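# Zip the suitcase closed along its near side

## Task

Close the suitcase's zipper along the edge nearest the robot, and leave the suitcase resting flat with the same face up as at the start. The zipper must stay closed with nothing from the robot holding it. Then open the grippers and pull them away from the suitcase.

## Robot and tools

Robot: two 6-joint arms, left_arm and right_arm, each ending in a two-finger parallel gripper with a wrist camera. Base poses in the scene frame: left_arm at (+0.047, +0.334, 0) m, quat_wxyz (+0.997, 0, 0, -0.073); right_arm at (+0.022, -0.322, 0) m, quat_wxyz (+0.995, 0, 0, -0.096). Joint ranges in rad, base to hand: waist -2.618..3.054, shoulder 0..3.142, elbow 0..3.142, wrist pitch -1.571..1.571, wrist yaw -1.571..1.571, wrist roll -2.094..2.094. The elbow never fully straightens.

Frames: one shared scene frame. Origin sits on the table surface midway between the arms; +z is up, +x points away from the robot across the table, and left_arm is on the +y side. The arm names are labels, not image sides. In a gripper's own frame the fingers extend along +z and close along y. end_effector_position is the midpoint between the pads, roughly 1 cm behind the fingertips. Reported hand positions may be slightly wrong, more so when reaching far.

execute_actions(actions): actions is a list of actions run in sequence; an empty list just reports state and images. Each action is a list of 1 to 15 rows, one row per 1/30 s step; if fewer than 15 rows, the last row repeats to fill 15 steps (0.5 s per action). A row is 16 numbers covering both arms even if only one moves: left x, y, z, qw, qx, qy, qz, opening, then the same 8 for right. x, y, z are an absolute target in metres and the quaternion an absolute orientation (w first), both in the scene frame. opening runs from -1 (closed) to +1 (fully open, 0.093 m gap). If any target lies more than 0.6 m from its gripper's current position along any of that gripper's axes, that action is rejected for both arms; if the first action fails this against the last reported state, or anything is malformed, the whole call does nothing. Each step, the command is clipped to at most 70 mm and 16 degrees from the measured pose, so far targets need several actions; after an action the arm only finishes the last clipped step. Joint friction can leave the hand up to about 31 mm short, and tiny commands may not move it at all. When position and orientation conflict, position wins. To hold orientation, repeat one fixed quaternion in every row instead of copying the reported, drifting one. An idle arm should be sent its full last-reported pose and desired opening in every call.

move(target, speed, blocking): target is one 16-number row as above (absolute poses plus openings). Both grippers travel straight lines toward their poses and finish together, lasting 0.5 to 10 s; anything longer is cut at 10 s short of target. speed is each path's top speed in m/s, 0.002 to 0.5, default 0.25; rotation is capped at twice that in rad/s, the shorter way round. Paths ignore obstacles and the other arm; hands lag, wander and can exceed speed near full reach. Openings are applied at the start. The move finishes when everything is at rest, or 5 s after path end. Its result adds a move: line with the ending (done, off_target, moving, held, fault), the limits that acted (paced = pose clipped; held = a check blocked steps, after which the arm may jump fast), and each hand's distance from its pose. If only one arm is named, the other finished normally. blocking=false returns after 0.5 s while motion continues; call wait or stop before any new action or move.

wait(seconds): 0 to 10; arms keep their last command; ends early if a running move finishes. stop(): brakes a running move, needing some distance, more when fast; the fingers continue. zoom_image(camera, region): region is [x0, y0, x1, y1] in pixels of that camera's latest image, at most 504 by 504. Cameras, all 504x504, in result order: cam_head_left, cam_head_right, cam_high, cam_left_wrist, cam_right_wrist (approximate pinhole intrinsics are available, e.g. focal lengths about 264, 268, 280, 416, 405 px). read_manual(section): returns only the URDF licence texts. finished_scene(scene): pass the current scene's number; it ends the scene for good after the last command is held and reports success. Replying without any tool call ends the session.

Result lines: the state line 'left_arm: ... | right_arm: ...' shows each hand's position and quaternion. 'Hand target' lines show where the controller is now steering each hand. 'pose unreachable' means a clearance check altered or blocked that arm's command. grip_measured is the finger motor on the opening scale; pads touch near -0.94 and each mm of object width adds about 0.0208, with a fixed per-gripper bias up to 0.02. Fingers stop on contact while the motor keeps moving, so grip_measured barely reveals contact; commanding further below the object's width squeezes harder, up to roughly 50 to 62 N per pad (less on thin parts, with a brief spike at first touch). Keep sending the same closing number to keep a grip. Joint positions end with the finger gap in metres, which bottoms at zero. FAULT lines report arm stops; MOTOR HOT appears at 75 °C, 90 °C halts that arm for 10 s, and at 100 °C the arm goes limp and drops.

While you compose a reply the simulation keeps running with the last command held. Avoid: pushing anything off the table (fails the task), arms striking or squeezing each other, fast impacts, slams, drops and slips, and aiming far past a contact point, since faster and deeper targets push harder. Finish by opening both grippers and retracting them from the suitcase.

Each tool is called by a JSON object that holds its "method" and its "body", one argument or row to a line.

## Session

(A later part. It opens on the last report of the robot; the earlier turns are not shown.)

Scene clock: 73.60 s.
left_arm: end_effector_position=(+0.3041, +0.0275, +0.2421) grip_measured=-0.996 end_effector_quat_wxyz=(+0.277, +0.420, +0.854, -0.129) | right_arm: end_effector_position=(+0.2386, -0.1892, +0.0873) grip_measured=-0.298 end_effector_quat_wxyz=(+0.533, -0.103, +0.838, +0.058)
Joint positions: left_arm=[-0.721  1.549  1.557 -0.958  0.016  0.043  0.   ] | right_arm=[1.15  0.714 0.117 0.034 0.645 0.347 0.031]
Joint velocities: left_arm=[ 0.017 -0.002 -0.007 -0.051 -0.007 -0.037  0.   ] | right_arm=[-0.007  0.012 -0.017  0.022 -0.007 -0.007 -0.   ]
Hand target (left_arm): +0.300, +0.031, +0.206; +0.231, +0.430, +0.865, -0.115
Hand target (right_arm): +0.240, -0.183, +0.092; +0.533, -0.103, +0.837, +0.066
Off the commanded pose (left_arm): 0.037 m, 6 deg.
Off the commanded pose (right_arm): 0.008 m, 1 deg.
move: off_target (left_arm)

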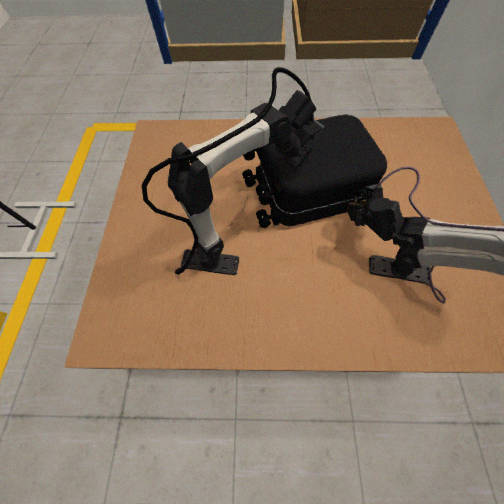

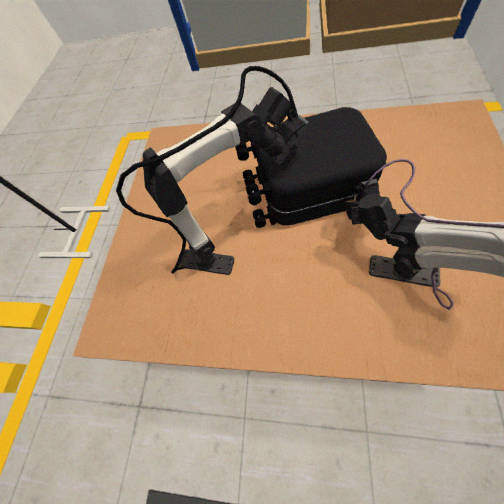

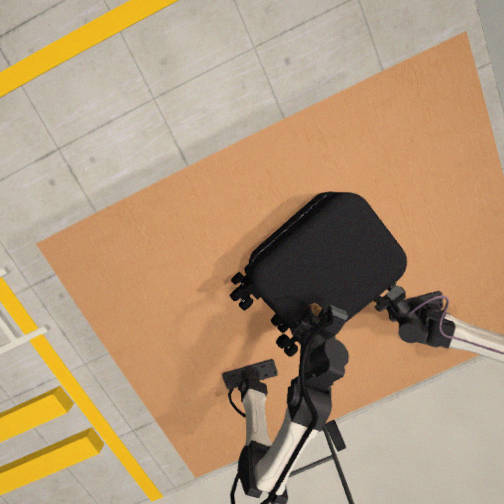

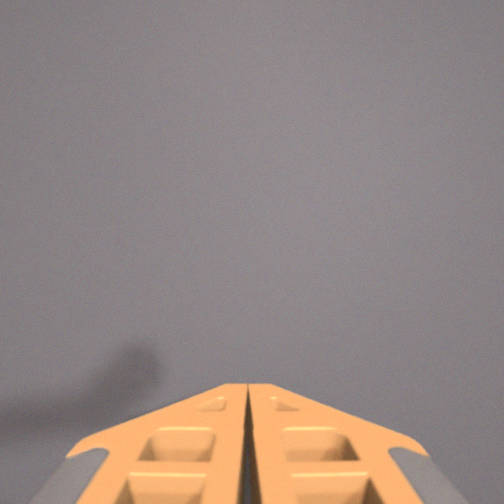

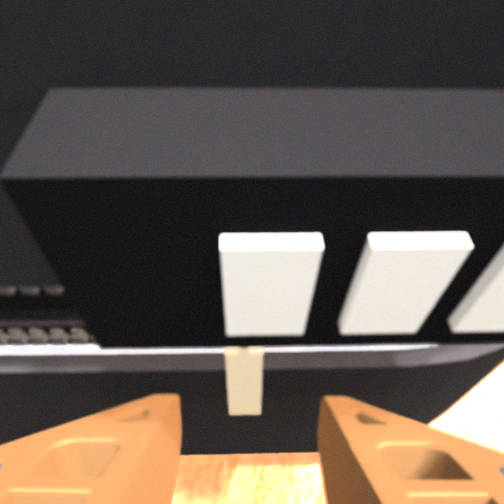

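{"method": "move", "body": {
  "target": [0.30,0.03,0.205,0.232,0.431,0.865,-0.115,-1, 0.241,-0.185,0.102,0.533,-0.103,0.837,0.0655,-0.3],
  "speed": 0.04
}}

Scene clock: 76.03 s.
left_arm: end_effector_position=(+0.3041, +0.0276, +0.2425) grip_measured=-0.996 end_effector_quat_wxyz=(+0.279, +0.420, +0.854, -0.130) | right_arm: end_effector_position=(+0.2373, -0.1881, +0.0878) grip_measured=-0.298 end_effector_quat_wxyz=(+0.523, -0.112, +0.843, +0.054)
Joint positions: left_arm=[-0.721  1.545  1.552 -0.952  0.016  0.043  0.   ] | right_arm=[ 1.15   0.714  0.142 -0.017  0.633  0.348  0.031]
Joint velocities: left_arm=[ 0.007  0.002  0.002  0.007 -0.037 -0.022  0.   ] | right_arm=[-0.007 -0.012  0.002 -0.066 -0.037 -0.022  0.   ]
Hand target (left_arm): +0.300, +0.031, +0.207; +0.232, +0.430, +0.865, -0.116
Hand target (right_arm): +0.241, -0.185, +0.102; +0.533, -0.103, +0.837, +0.065
Off the commanded pose (left_arm): 0.038 m, 6 deg.
Off the commanded pose (right_arm): 0.015 m, 2 deg.
move: off_target (left_arm, right_arm)

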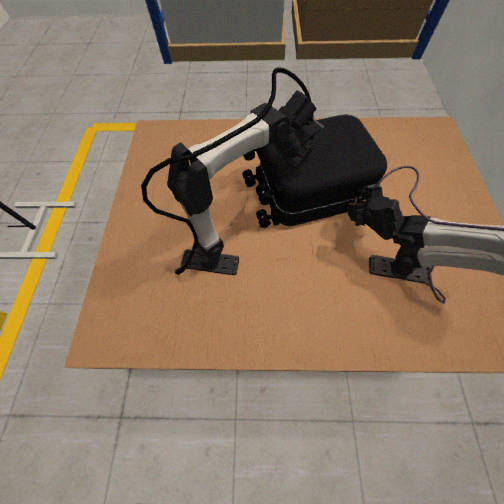

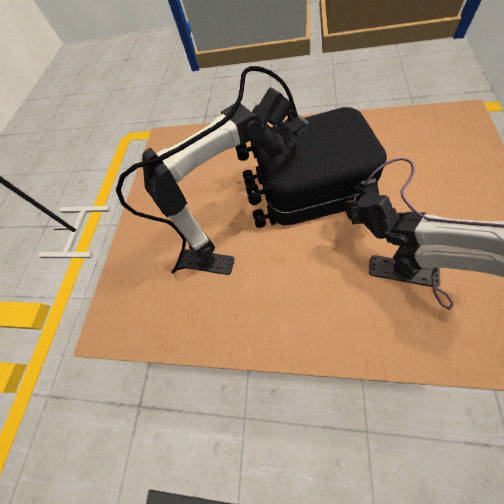

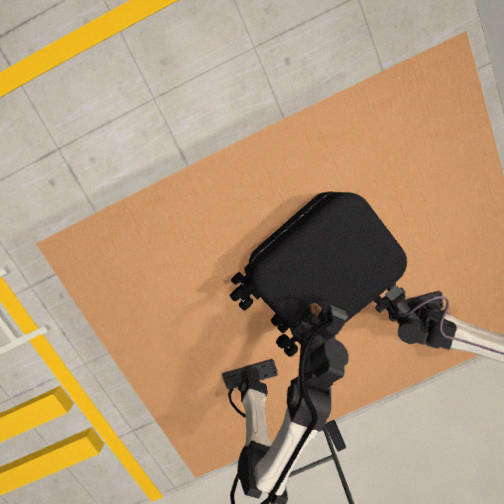

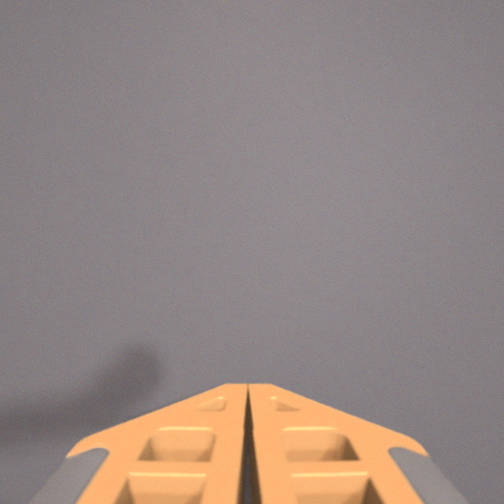

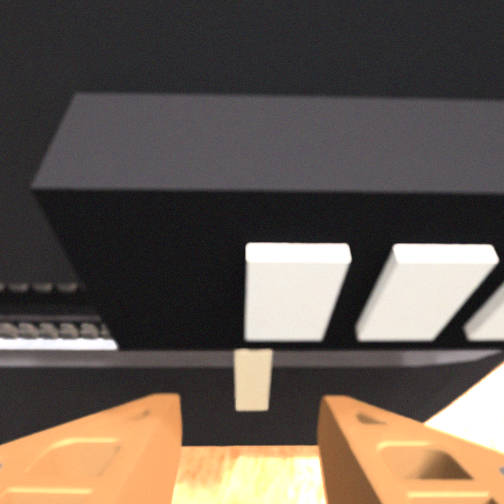

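{"method": "move", "body": {
  "target": [0.30,0.03,0.205,0.232,0.431,0.865,-0.115,-1, 0.245,-0.185,0.110,0.551,-0.098,0.825,0.072,-0.3],
  "speed": 0.04
}}

Scene clock: 78.63 s.
left_arm: end_effector_position=(+0.3040, +0.0277, +0.2428) grip_measured=-0.996 end_effector_quat_wxyz=(+0.280, +0.420, +0.853, -0.131) | right_arm: end_effector_position=(+0.2399, -0.1883, +0.0910) grip_measured=-0.298 end_effector_quat_wxyz=(+0.528, -0.113, +0.840, +0.053)
Joint positions: left_arm=[-0.721  1.542  1.548 -0.948  0.016  0.043  0.   ] | right_arm=[1.139 0.714 0.142 0.002 0.629 0.326 0.031]
Joint velocities: left_arm=[ 0.007 -0.002 -0.007 -0.022  0.007 -0.037  0.   ] | right_arm=[ 0.002 -0.012  0.007  0.037  0.037 -0.022  0.   ]
Hand target (left_arm): +0.299, +0.031, +0.207; +0.232, +0.430, +0.865, -0.116
Hand target (right_arm): +0.245, -0.185, +0.110; +0.551, -0.097, +0.826, +0.071
Off the commanded pose (left_arm): 0.038 m, 6 deg.
Off the commanded pose (right_arm): 0.020 m, 4 deg.
move: off_target (left_arm, right_arm)

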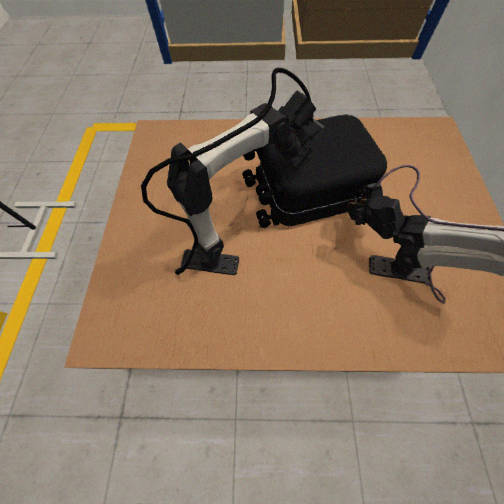

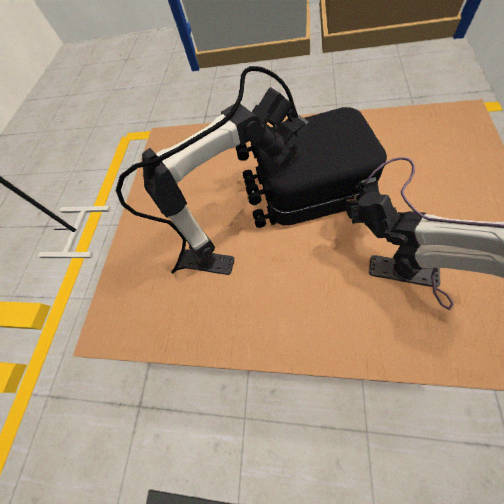

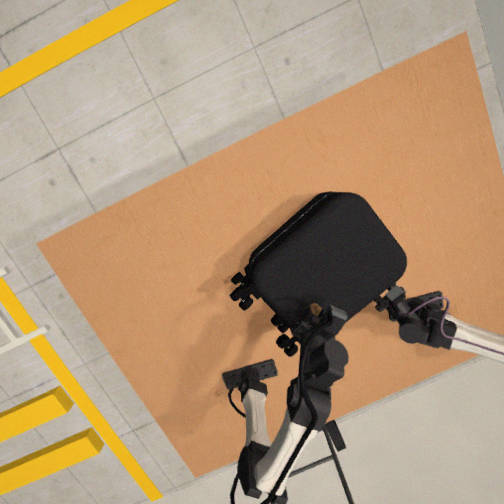

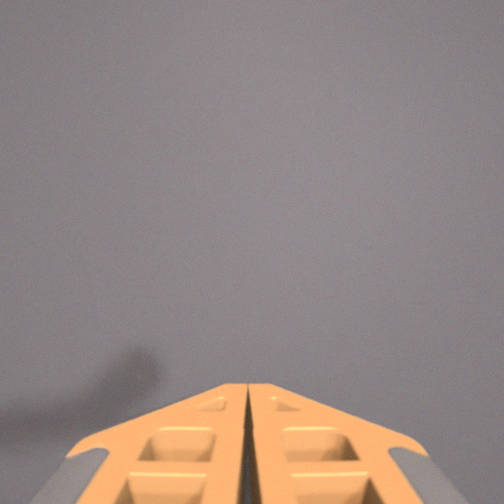

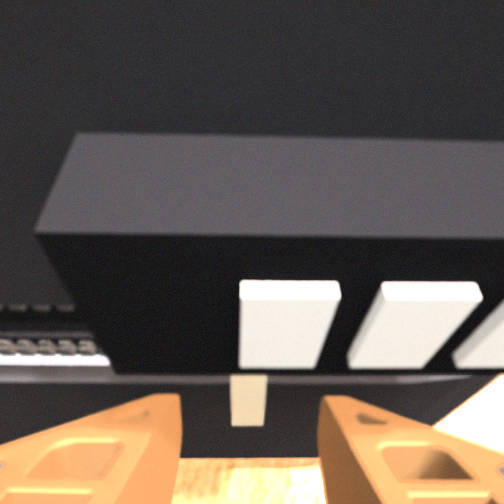

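{"method": "execute_actions", "body": {
  "actions": [
    [[0.30,0.03,0.207,0.232,0.431,0.865,-0.115,-1, 0.245,-0.185,0.110,0.551,-0.098,0.825,0.072,-0.6]],
    [[0.30,0.03,0.207,0.232,0.431,0.865,-0.115,-1, 0.245,-0.185,0.110,0.551,-0.098,0.825,0.072,-1.0]]
  ]
}}

Scene clock: 80.50 s.
left_arm: end_effector_position=(+0.3040, +0.0277, +0.2428) grip_measured=-0.996 end_effector_quat_wxyz=(+0.280, +0.420, +0.853, -0.131) | right_arm: end_effector_position=(+0.2399, -0.1873, +0.0931) grip_measured=-0.981 end_effector_quat_wxyz=(+0.531, -0.113, +0.838, +0.058)
Joint positions: left_arm=[-0.721  1.542  1.548 -0.948  0.016  0.043  0.   ] | right_arm=[1.139 0.705 0.142 0.004 0.625 0.324 0.   ]
Joint velocities: left_arm=[ 0.007 -0.012  0.007 -0.037 -0.007 -0.037  0.   ] | right_arm=[ 0.017  0.002 -0.007  0.022 -0.037 -0.022  0.   ]
Hand target (left_arm): +0.300, +0.031, +0.208; +0.232, +0.430, +0.865, -0.116
Hand target (right_arm): +0.245, -0.185, +0.110; +0.551, -0.097, +0.826, +0.072
Off the commanded pose (left_arm): 0.036 m, 6 deg.
Off the commanded pose (right_arm): 0.018 m, 4 deg.

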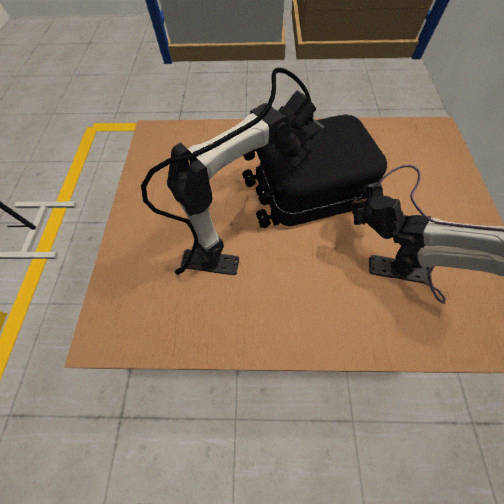

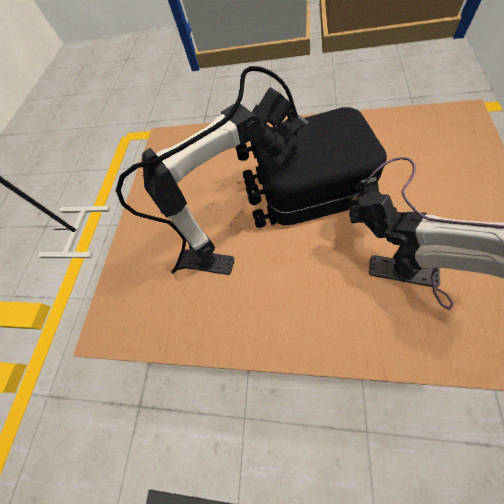

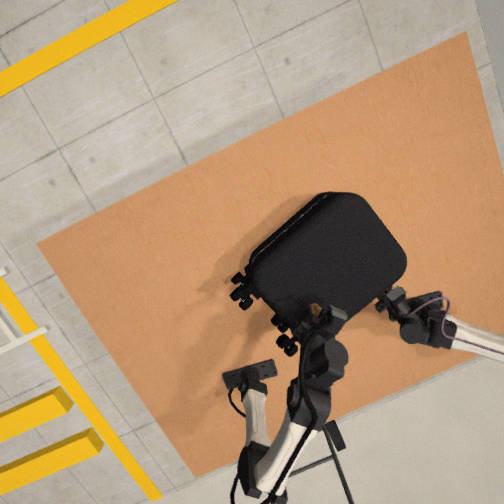

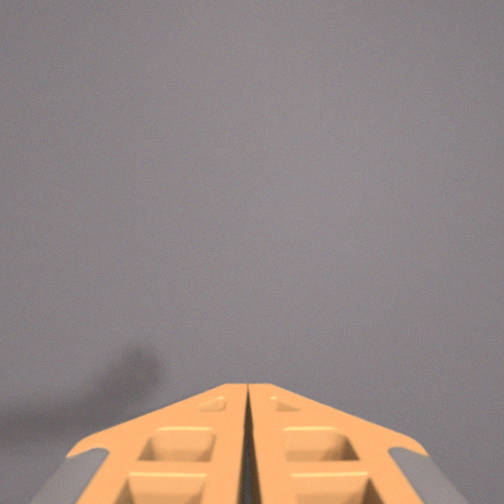

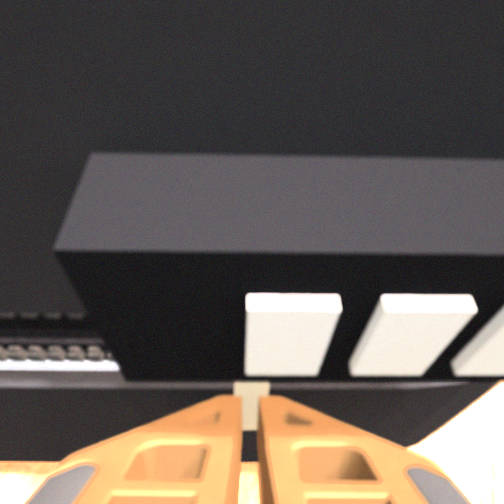

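{"method": "wait", "body": {
  "seconds": 0
}}

{"method": "zoom_image", "body": {
  "camera": "cam_right_wrist",
  "region": [190, 350, 320, 480]
}}

Scene clock: 81.13 s.
left_arm: end_effector_position=(+0.3040, +0.0277, +0.2428) grip_measured=-0.996 end_effector_quat_wxyz=(+0.280, +0.420, +0.853, -0.131) | right_arm: end_effector_position=(+0.2399, -0.1873, +0.0931) grip_measured=-0.981 end_effector_quat_wxyz=(+0.531, -0.113, +0.838, +0.058)
Joint positions: left_arm=[-0.721  1.542  1.548 -0.948  0.016  0.043  0.   ] | right_arm=[1.139 0.705 0.142 0.004 0.625 0.324 0.   ]
Joint velocities: left_arm=[-0.002  0.002 -0.017  0.007 -0.051 -0.037  0.   ] | right_arm=[ 0.002 -0.002 -0.002 -0.022 -0.081  0.037  0.   ]
Hand target (left_arm): +0.300, +0.031, +0.208; +0.232, +0.430, +0.865, -0.116
Hand target (right_arm): +0.245, -0.185, +0.110; +0.551, -0.097, +0.826, +0.072
Off the commanded pose (left_arm): 0.036 m, 6 deg.
Off the commanded pose (right_arm): 0.018 m, 4 deg.

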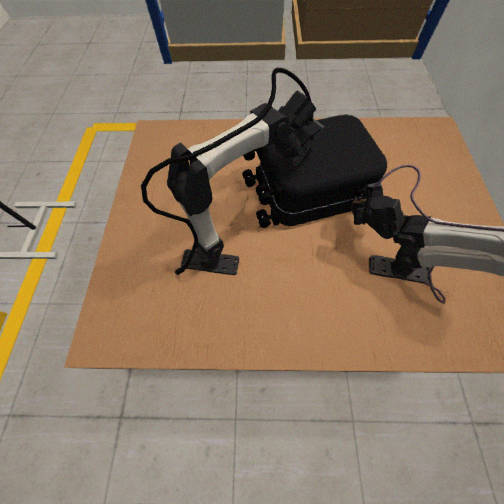

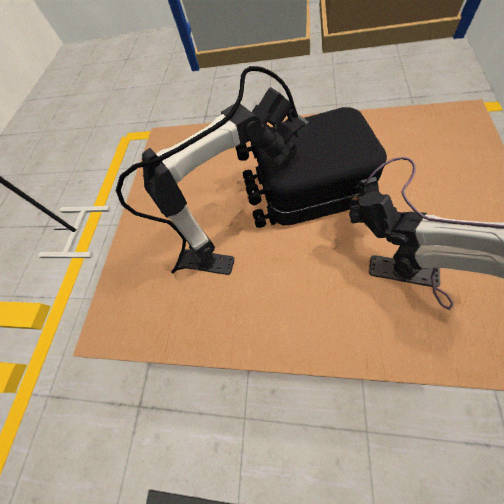

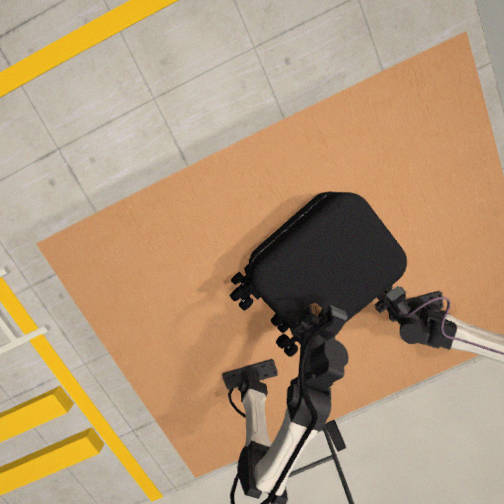

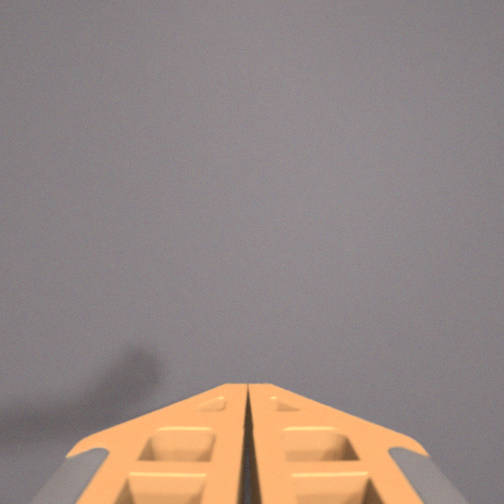

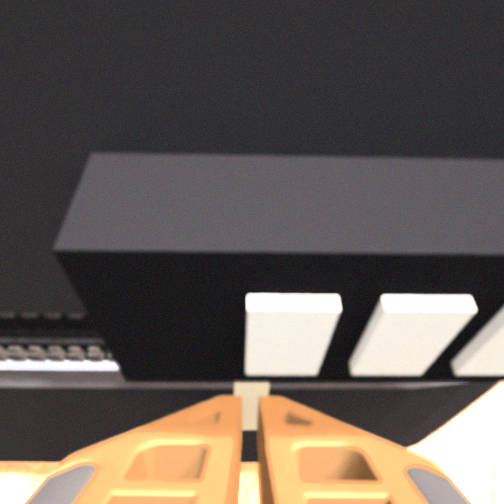

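Region (190, 350, 320, 480) of cam_right_wrist's 504x504 image, scaled by 3.877, with more detail than that image has.

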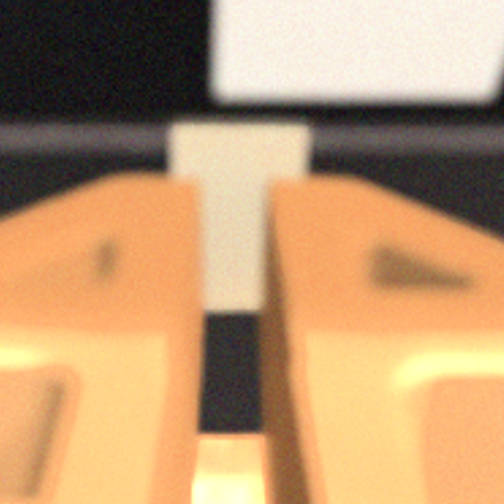

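{"method": "move", "body": {
  "target": [0.30,0.03,0.205,0.232,0.431,0.865,-0.115,-1, 0.225,-0.137,0.097,0.533,-0.108,0.837,0.068,-1],
  "speed": 0.03
}}

Scene clock: 84.33 s.
left_arm: end_effector_position=(+0.3042, +0.0277, +0.2431) grip_measured=-0.996 end_effector_quat_wxyz=(+0.282, +0.419, +0.853, -0.131) | right_arm: end_effector_position=(+0.2231, -0.1457, +0.0890) grip_measured=-0.988 end_effector_quat_wxyz=(+0.526, -0.117, +0.840, +0.059)
Joint positions: left_arm=[-0.721  1.539  1.544 -0.943  0.015  0.043  0.   ] | right_arm=[1.386 0.971 0.231 0.046 0.815 0.518 0.   ]
Joint velocities: left_arm=[ 0.002 -0.017  0.002  0.007 -0.022 -0.007  0.   ] | right_arm=[-0.022  0.002  0.017  0.007 -0.007  0.022  0.   ]
Hand target (left_arm): +0.299, +0.031, +0.207; +0.231, +0.430, +0.865, -0.116
Hand target (right_arm): +0.225, -0.138, +0.098; +0.533, -0.108, +0.836, +0.069
Off the commanded pose (left_arm): 0.038 m, 6 deg.
Off the commanded pose (right_arm): 0.012 m, 2 deg.
move: off_target (left_arm, right_arm)

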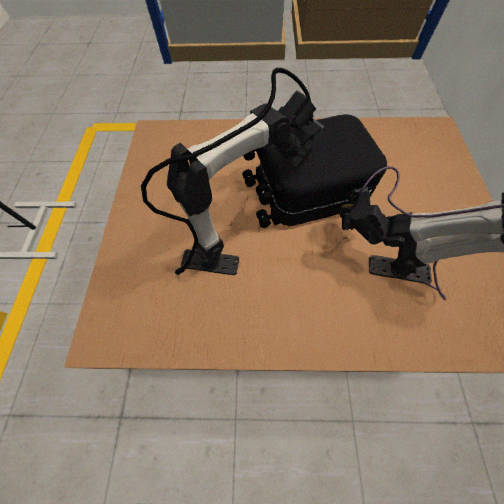

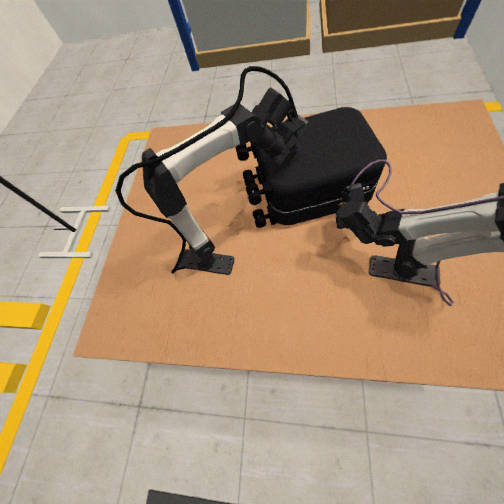

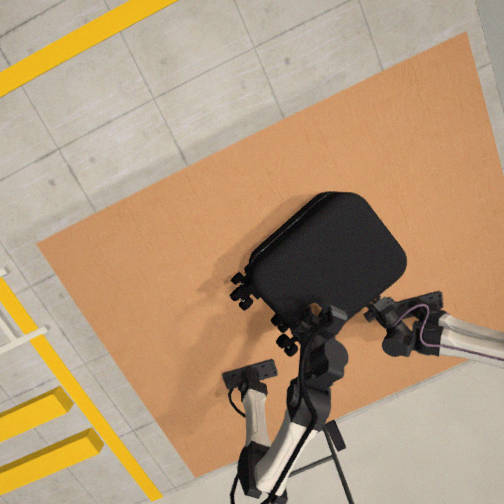

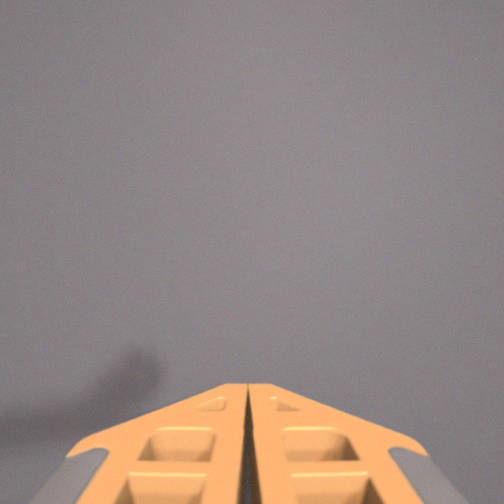

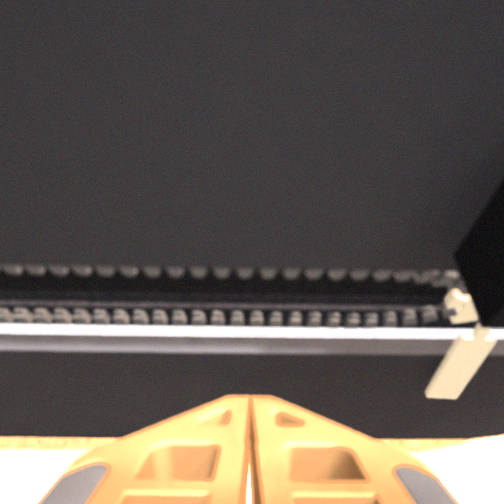

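{"method": "move", "body": {
  "target": [0.30,0.03,0.205,0.232,0.431,0.865,-0.115,-1, 0.205,-0.16,0.10,0.533,-0.103,0.837,0.0655,-0.3],
  "speed": 0.08
}}

{"method": "move", "body": {
  "target": [0.30,0.03,0.205,0.232,0.431,0.865,-0.115,-1, 0.226,-0.192,0.088,0.533,-0.103,0.837,0.0655,-0.3],
  "speed": 0.06
}}

Scene clock: 94.40 s.
left_arm: end_effector_position=(+0.3042, +0.0277, +0.2430) grip_measured=-0.996 end_effector_quat_wxyz=(+0.283, +0.419, +0.853, -0.131) | right_arm: end_effector_position=(+0.2061, -0.1596, +0.0947) grip_measured=-0.302 end_effector_quat_wxyz=(+0.528, -0.110, +0.840, +0.058)
Joint positions: left_arm=[-0.721  1.539  1.543 -0.941  0.015  0.043  0.   ] | right_arm=[ 1.477  0.835  0.231 -0.164  0.893  0.624  0.031]
Joint velocities: left_arm=[ 0.007  0.002 -0.002 -0.081 -0.022 -0.007  0.   ] | right_arm=[-0.012  0.002 -0.007 -0.066  0.007 -0.022 -0.001]
Hand target (left_arm): +0.299, +0.031, +0.206; +0.231, +0.430, +0.865, -0.116
Hand target (right_arm): +0.205, -0.159, +0.100; +0.533, -0.103, +0.837, +0.066
Off the commanded pose (left_arm): 0.038 m, 6 deg.
Off the commanded pose (right_arm): 0.005 m, 1 deg.
move: off_target (left_arm)

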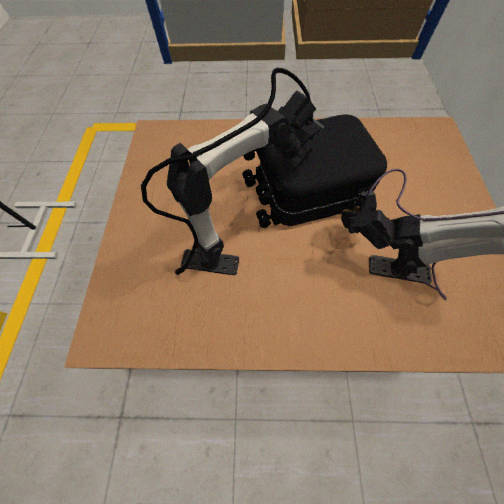

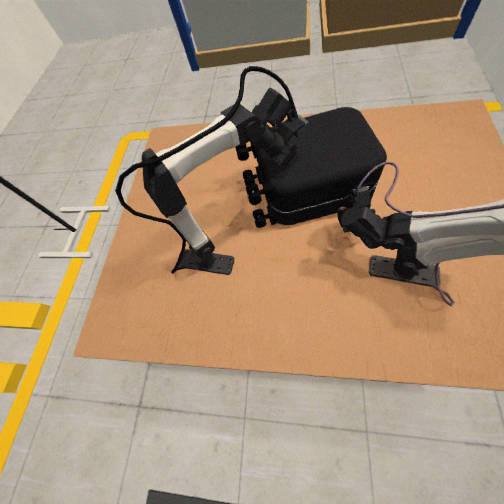

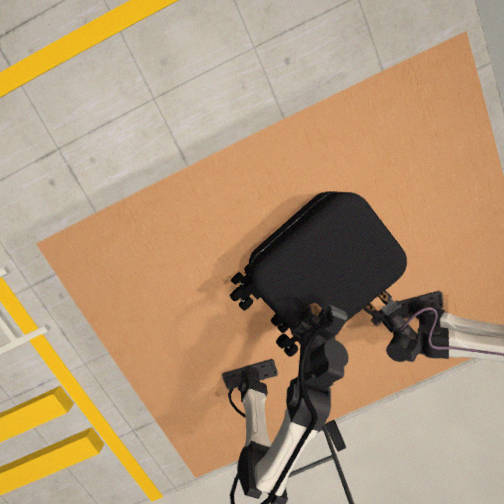

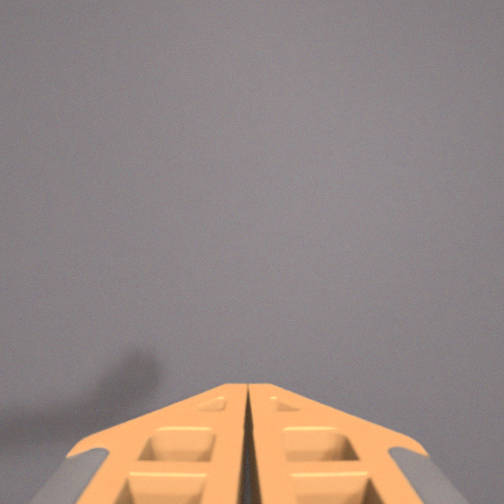

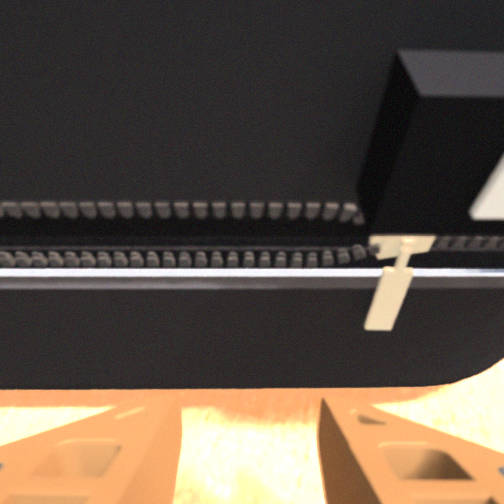

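Scene clock: 95.80 s.
left_arm: end_effector_position=(+0.3044, +0.0277, +0.2432) grip_measured=-0.996 end_effector_quat_wxyz=(+0.283, +0.419, +0.853, -0.131) | right_arm: end_effector_position=(+0.2254, -0.1896, +0.0899) grip_measured=-0.302 end_effector_quat_wxyz=(+0.529, -0.104, +0.840, +0.061)
Joint positions: left_arm=[-0.721  1.538  1.543 -0.94   0.014  0.043  0.   ] | right_arm=[ 1.235  0.632  0.133 -0.107  0.707  0.415  0.031]
Joint velocities: left_arm=[-0.002 -0.007 -0.007  0.007  0.081 -0.081  0.   ] | right_arm=[-0.022 -0.007 -0.007 -0.022 -0.051  0.007 -0.   ]
Hand target (left_arm): +0.299, +0.031, +0.207; +0.232, +0.430, +0.865, -0.116
Hand target (right_arm): +0.225, -0.192, +0.087; +0.532, -0.103, +0.838, +0.064
Off the commanded pose (left_arm): 0.039 m, 6 deg.
Off the commanded pose (right_arm): 0.003 m, 1 deg.
move: off_target (left_arm)

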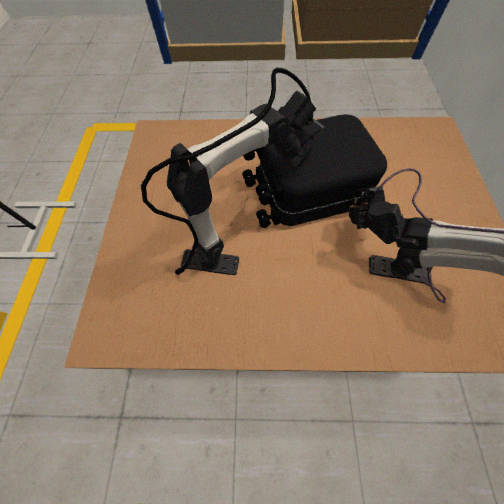

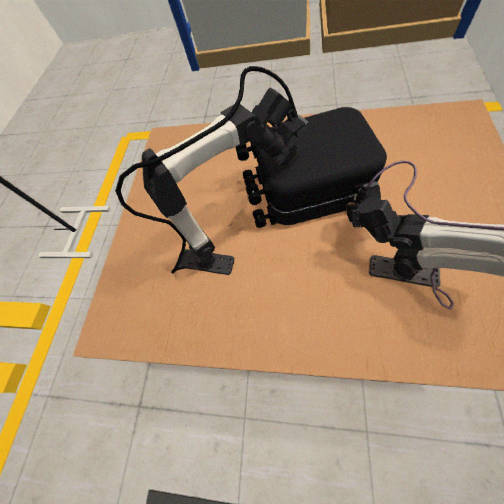

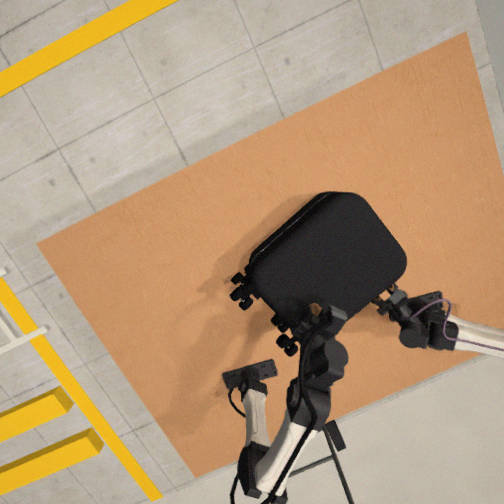

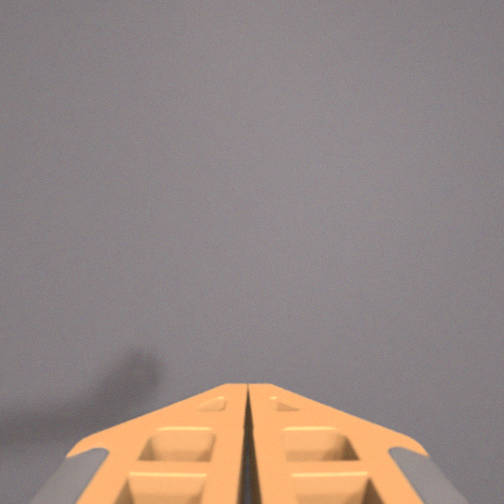

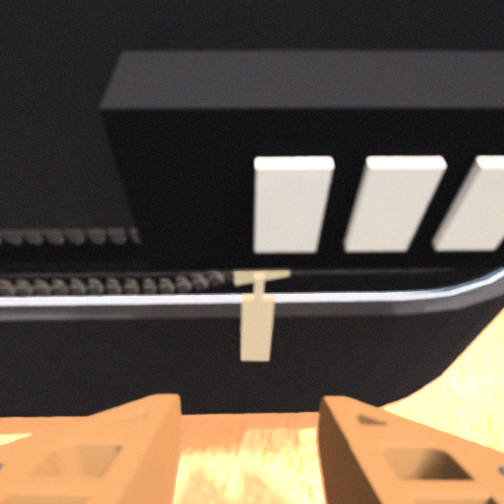

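{"method": "move", "body": {
  "target": [0.30,0.03,0.205,0.232,0.431,0.865,-0.115,-1, 0.243,-0.184,0.092,0.54,-0.102,0.833,0.067,-0.3],
  "speed": 0.04
}}

Scene clock: 98.77 s.
left_arm: end_effector_position=(+0.3044, +0.0277, +0.2432) grip_measured=-0.996 end_effector_quat_wxyz=(+0.283, +0.419, +0.853, -0.131) | right_arm: end_effector_position=(+0.2408, -0.1849, +0.0960) grip_measured=-0.302 end_effector_quat_wxyz=(+0.540, -0.100, +0.833, +0.068)
Joint positions: left_arm=[-0.721  1.538  1.543 -0.94   0.014  0.043  0.   ] | right_arm=[1.152 0.713 0.133 0.047 0.642 0.346 0.031]
Joint velocities: left_arm=[ 0.007 -0.002 -0.007 -0.095 -0.037 -0.007  0.   ] | right_arm=[ 0.017  0.017 -0.012  0.007 -0.037 -0.022 -0.001]
Hand target (left_arm): +0.299, +0.031, +0.207; +0.232, +0.430, +0.865, -0.116
Hand target (right_arm): +0.242, -0.185, +0.092; +0.539, -0.102, +0.833, +0.066
Off the commanded pose (left_arm): 0.039 m, 6 deg.
Off the commanded pose (right_arm): 0.005 m, 0 deg.
move: off_target (left_arm)

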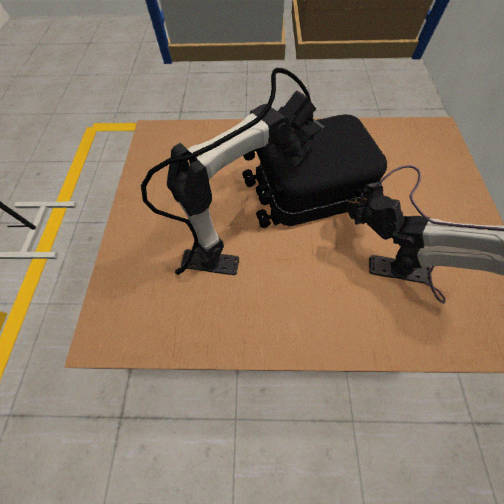

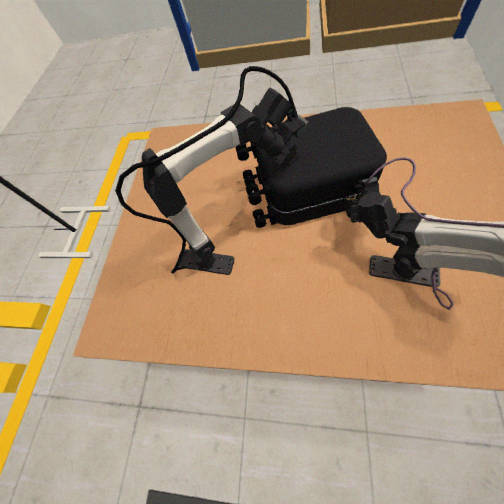

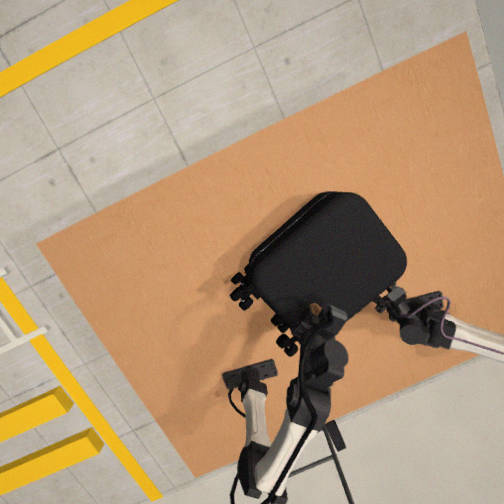

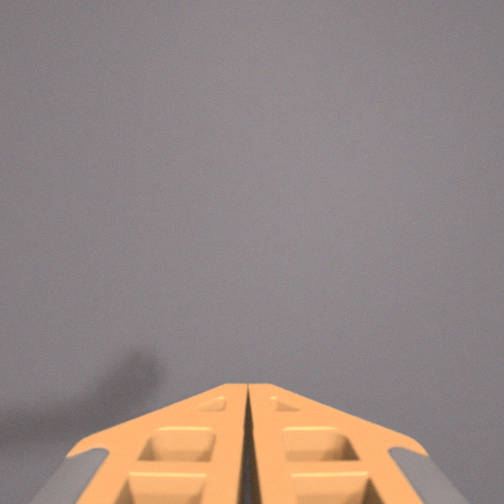

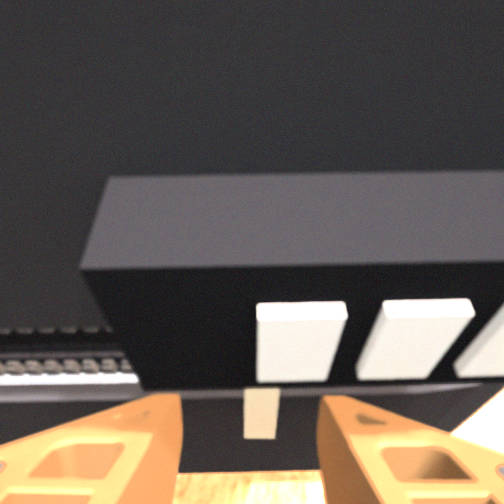

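{"method": "execute_actions", "body": {
  "actions": [
    [[0.30,0.03,0.207,0.232,0.431,0.865,-0.115,-1, 0.245,-0.187,0.092,0.54,-0.102,0.833,0.067,-0.6]],
    [[0.30,0.03,0.207,0.232,0.431,0.865,-0.115,-1, 0.245,-0.187,0.092,0.54,-0.102,0.833,0.067,-1.0]]
  ]
}}

Scene clock: 100.73 s.
left_arm: end_effector_position=(+0.3073, +0.0277, +0.2430) grip_measured=-0.996 end_effector_quat_wxyz=(+0.286, +0.417, +0.853, -0.129) | right_arm: end_effector_position=(+0.2446, -0.1851, +0.0989) grip_measured=-0.988 end_effector_quat_wxyz=(+0.543, -0.098, +0.831, +0.073)
Joint positions: left_arm=[-0.717  1.542  1.543 -0.933  0.009  0.043  0.   ] | right_arm=[1.122 0.713 0.133 0.071 0.613 0.326 0.   ]
Joint velocities: left_arm=[-0.017  0.002  0.002  0.007 -0.007  0.022  0.   ] | right_arm=[-0.017  0.012  0.002 -0.022  0.022 -0.022  0.   ]
Hand target (left_arm): +0.300, +0.031, +0.209; +0.232, +0.430, +0.865, -0.116
Hand target (right_arm): +0.245, -0.187, +0.092; +0.540, -0.102, +0.833, +0.067
Off the commanded pose (left_arm): 0.037 m, 7 deg.
Off the commanded pose (right_arm): 0.007 m, 1 deg.

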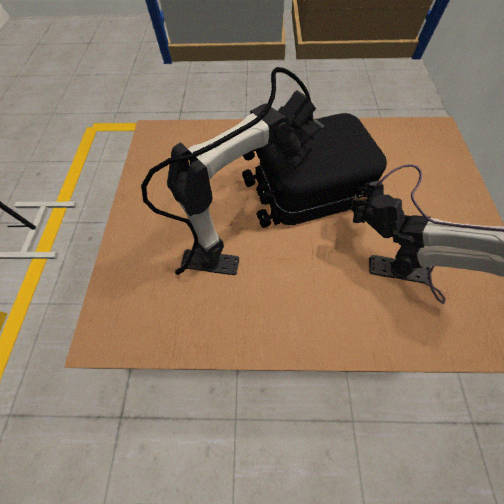

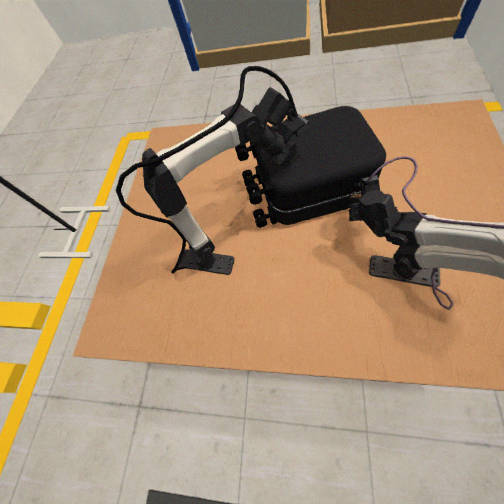

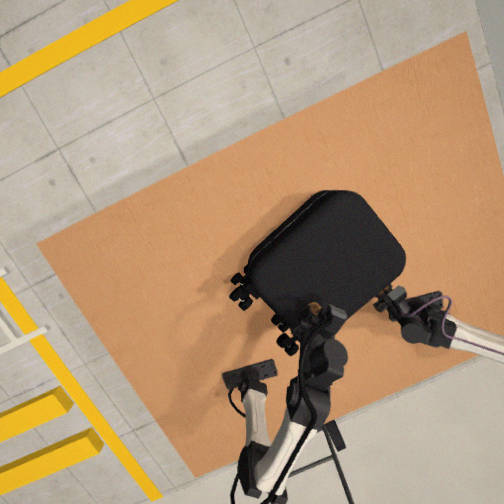

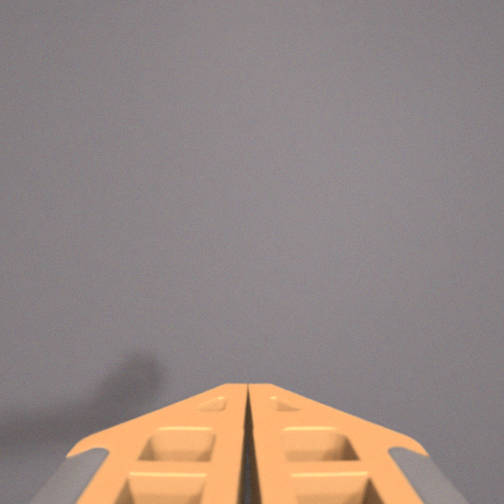

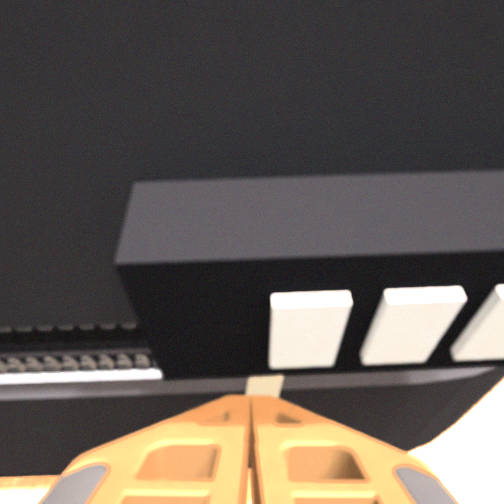

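{"method": "move", "body": {
  "target": [0.305,0.03,0.205,0.232,0.431,0.865,-0.115,-1, 0.232,-0.192,0.085,0.54,-0.115,0.831,0.075,-0.3],
  "speed": 0.04
}}

Scene clock: 106.63 s.
left_arm: end_effector_position=(+0.3076, +0.0276, +0.2428) grip_measured=-0.996 end_effector_quat_wxyz=(+0.285, +0.420, +0.852, -0.132) | right_arm: end_effector_position=(+0.2364, -0.1901, +0.0906) grip_measured=-0.302 end_effector_quat_wxyz=(+0.542, -0.106, +0.830, +0.076)
Joint positions: left_arm=[-0.712  1.542  1.543 -0.932  0.02   0.051  0.   ] | right_arm=[1.136 0.634 0.09  0.033 0.612 0.323 0.031]
Joint velocities: left_arm=[-0.007 -0.007 -0.002 -0.051  0.022  0.066  0.   ] | right_arm=[ 0.012 -0.007  0.012 -0.007 -0.007 -0.051 -0.001]
Hand target (left_arm): +0.304, +0.031, +0.207; +0.232, +0.430, +0.865, -0.116
Hand target (right_arm): +0.233, -0.191, +0.084; +0.540, -0.115, +0.831, +0.075
Off the commanded pose (left_arm): 0.038 m, 7 deg.
Off the commanded pose (right_arm): 0.007 m, 1 deg.
move: off_target (left_arm)

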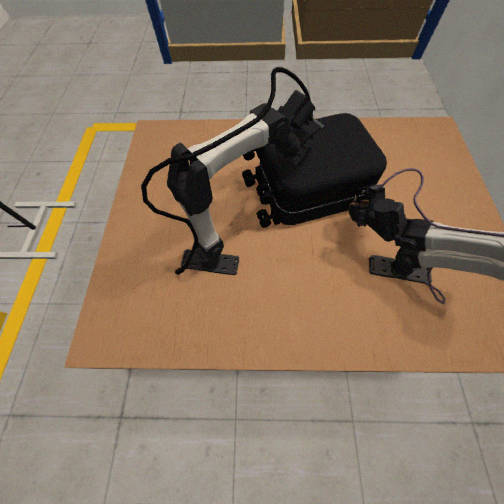

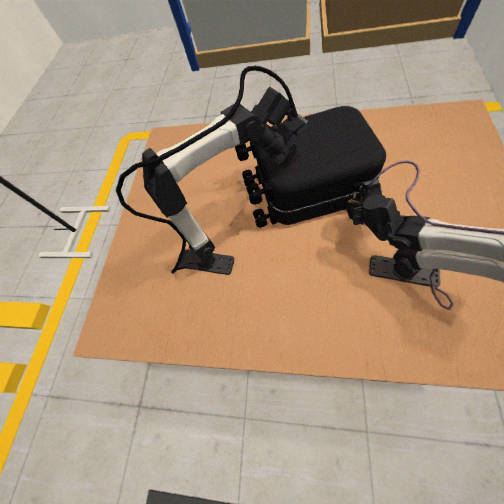

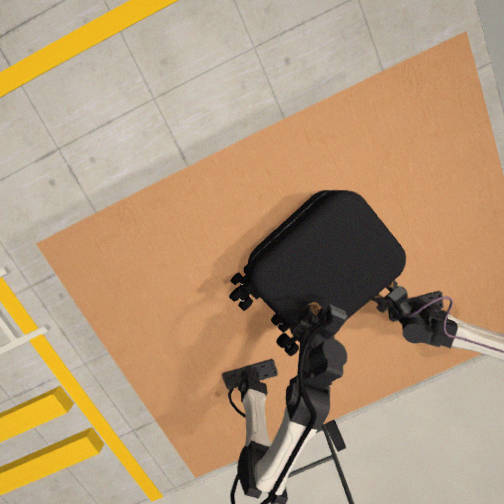

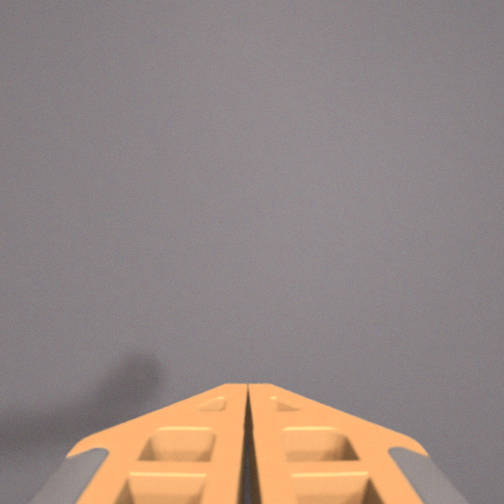

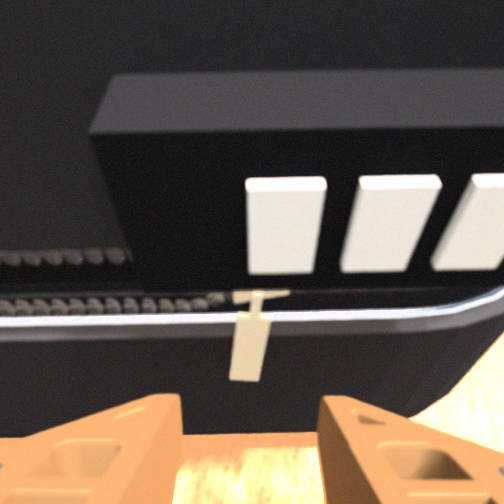

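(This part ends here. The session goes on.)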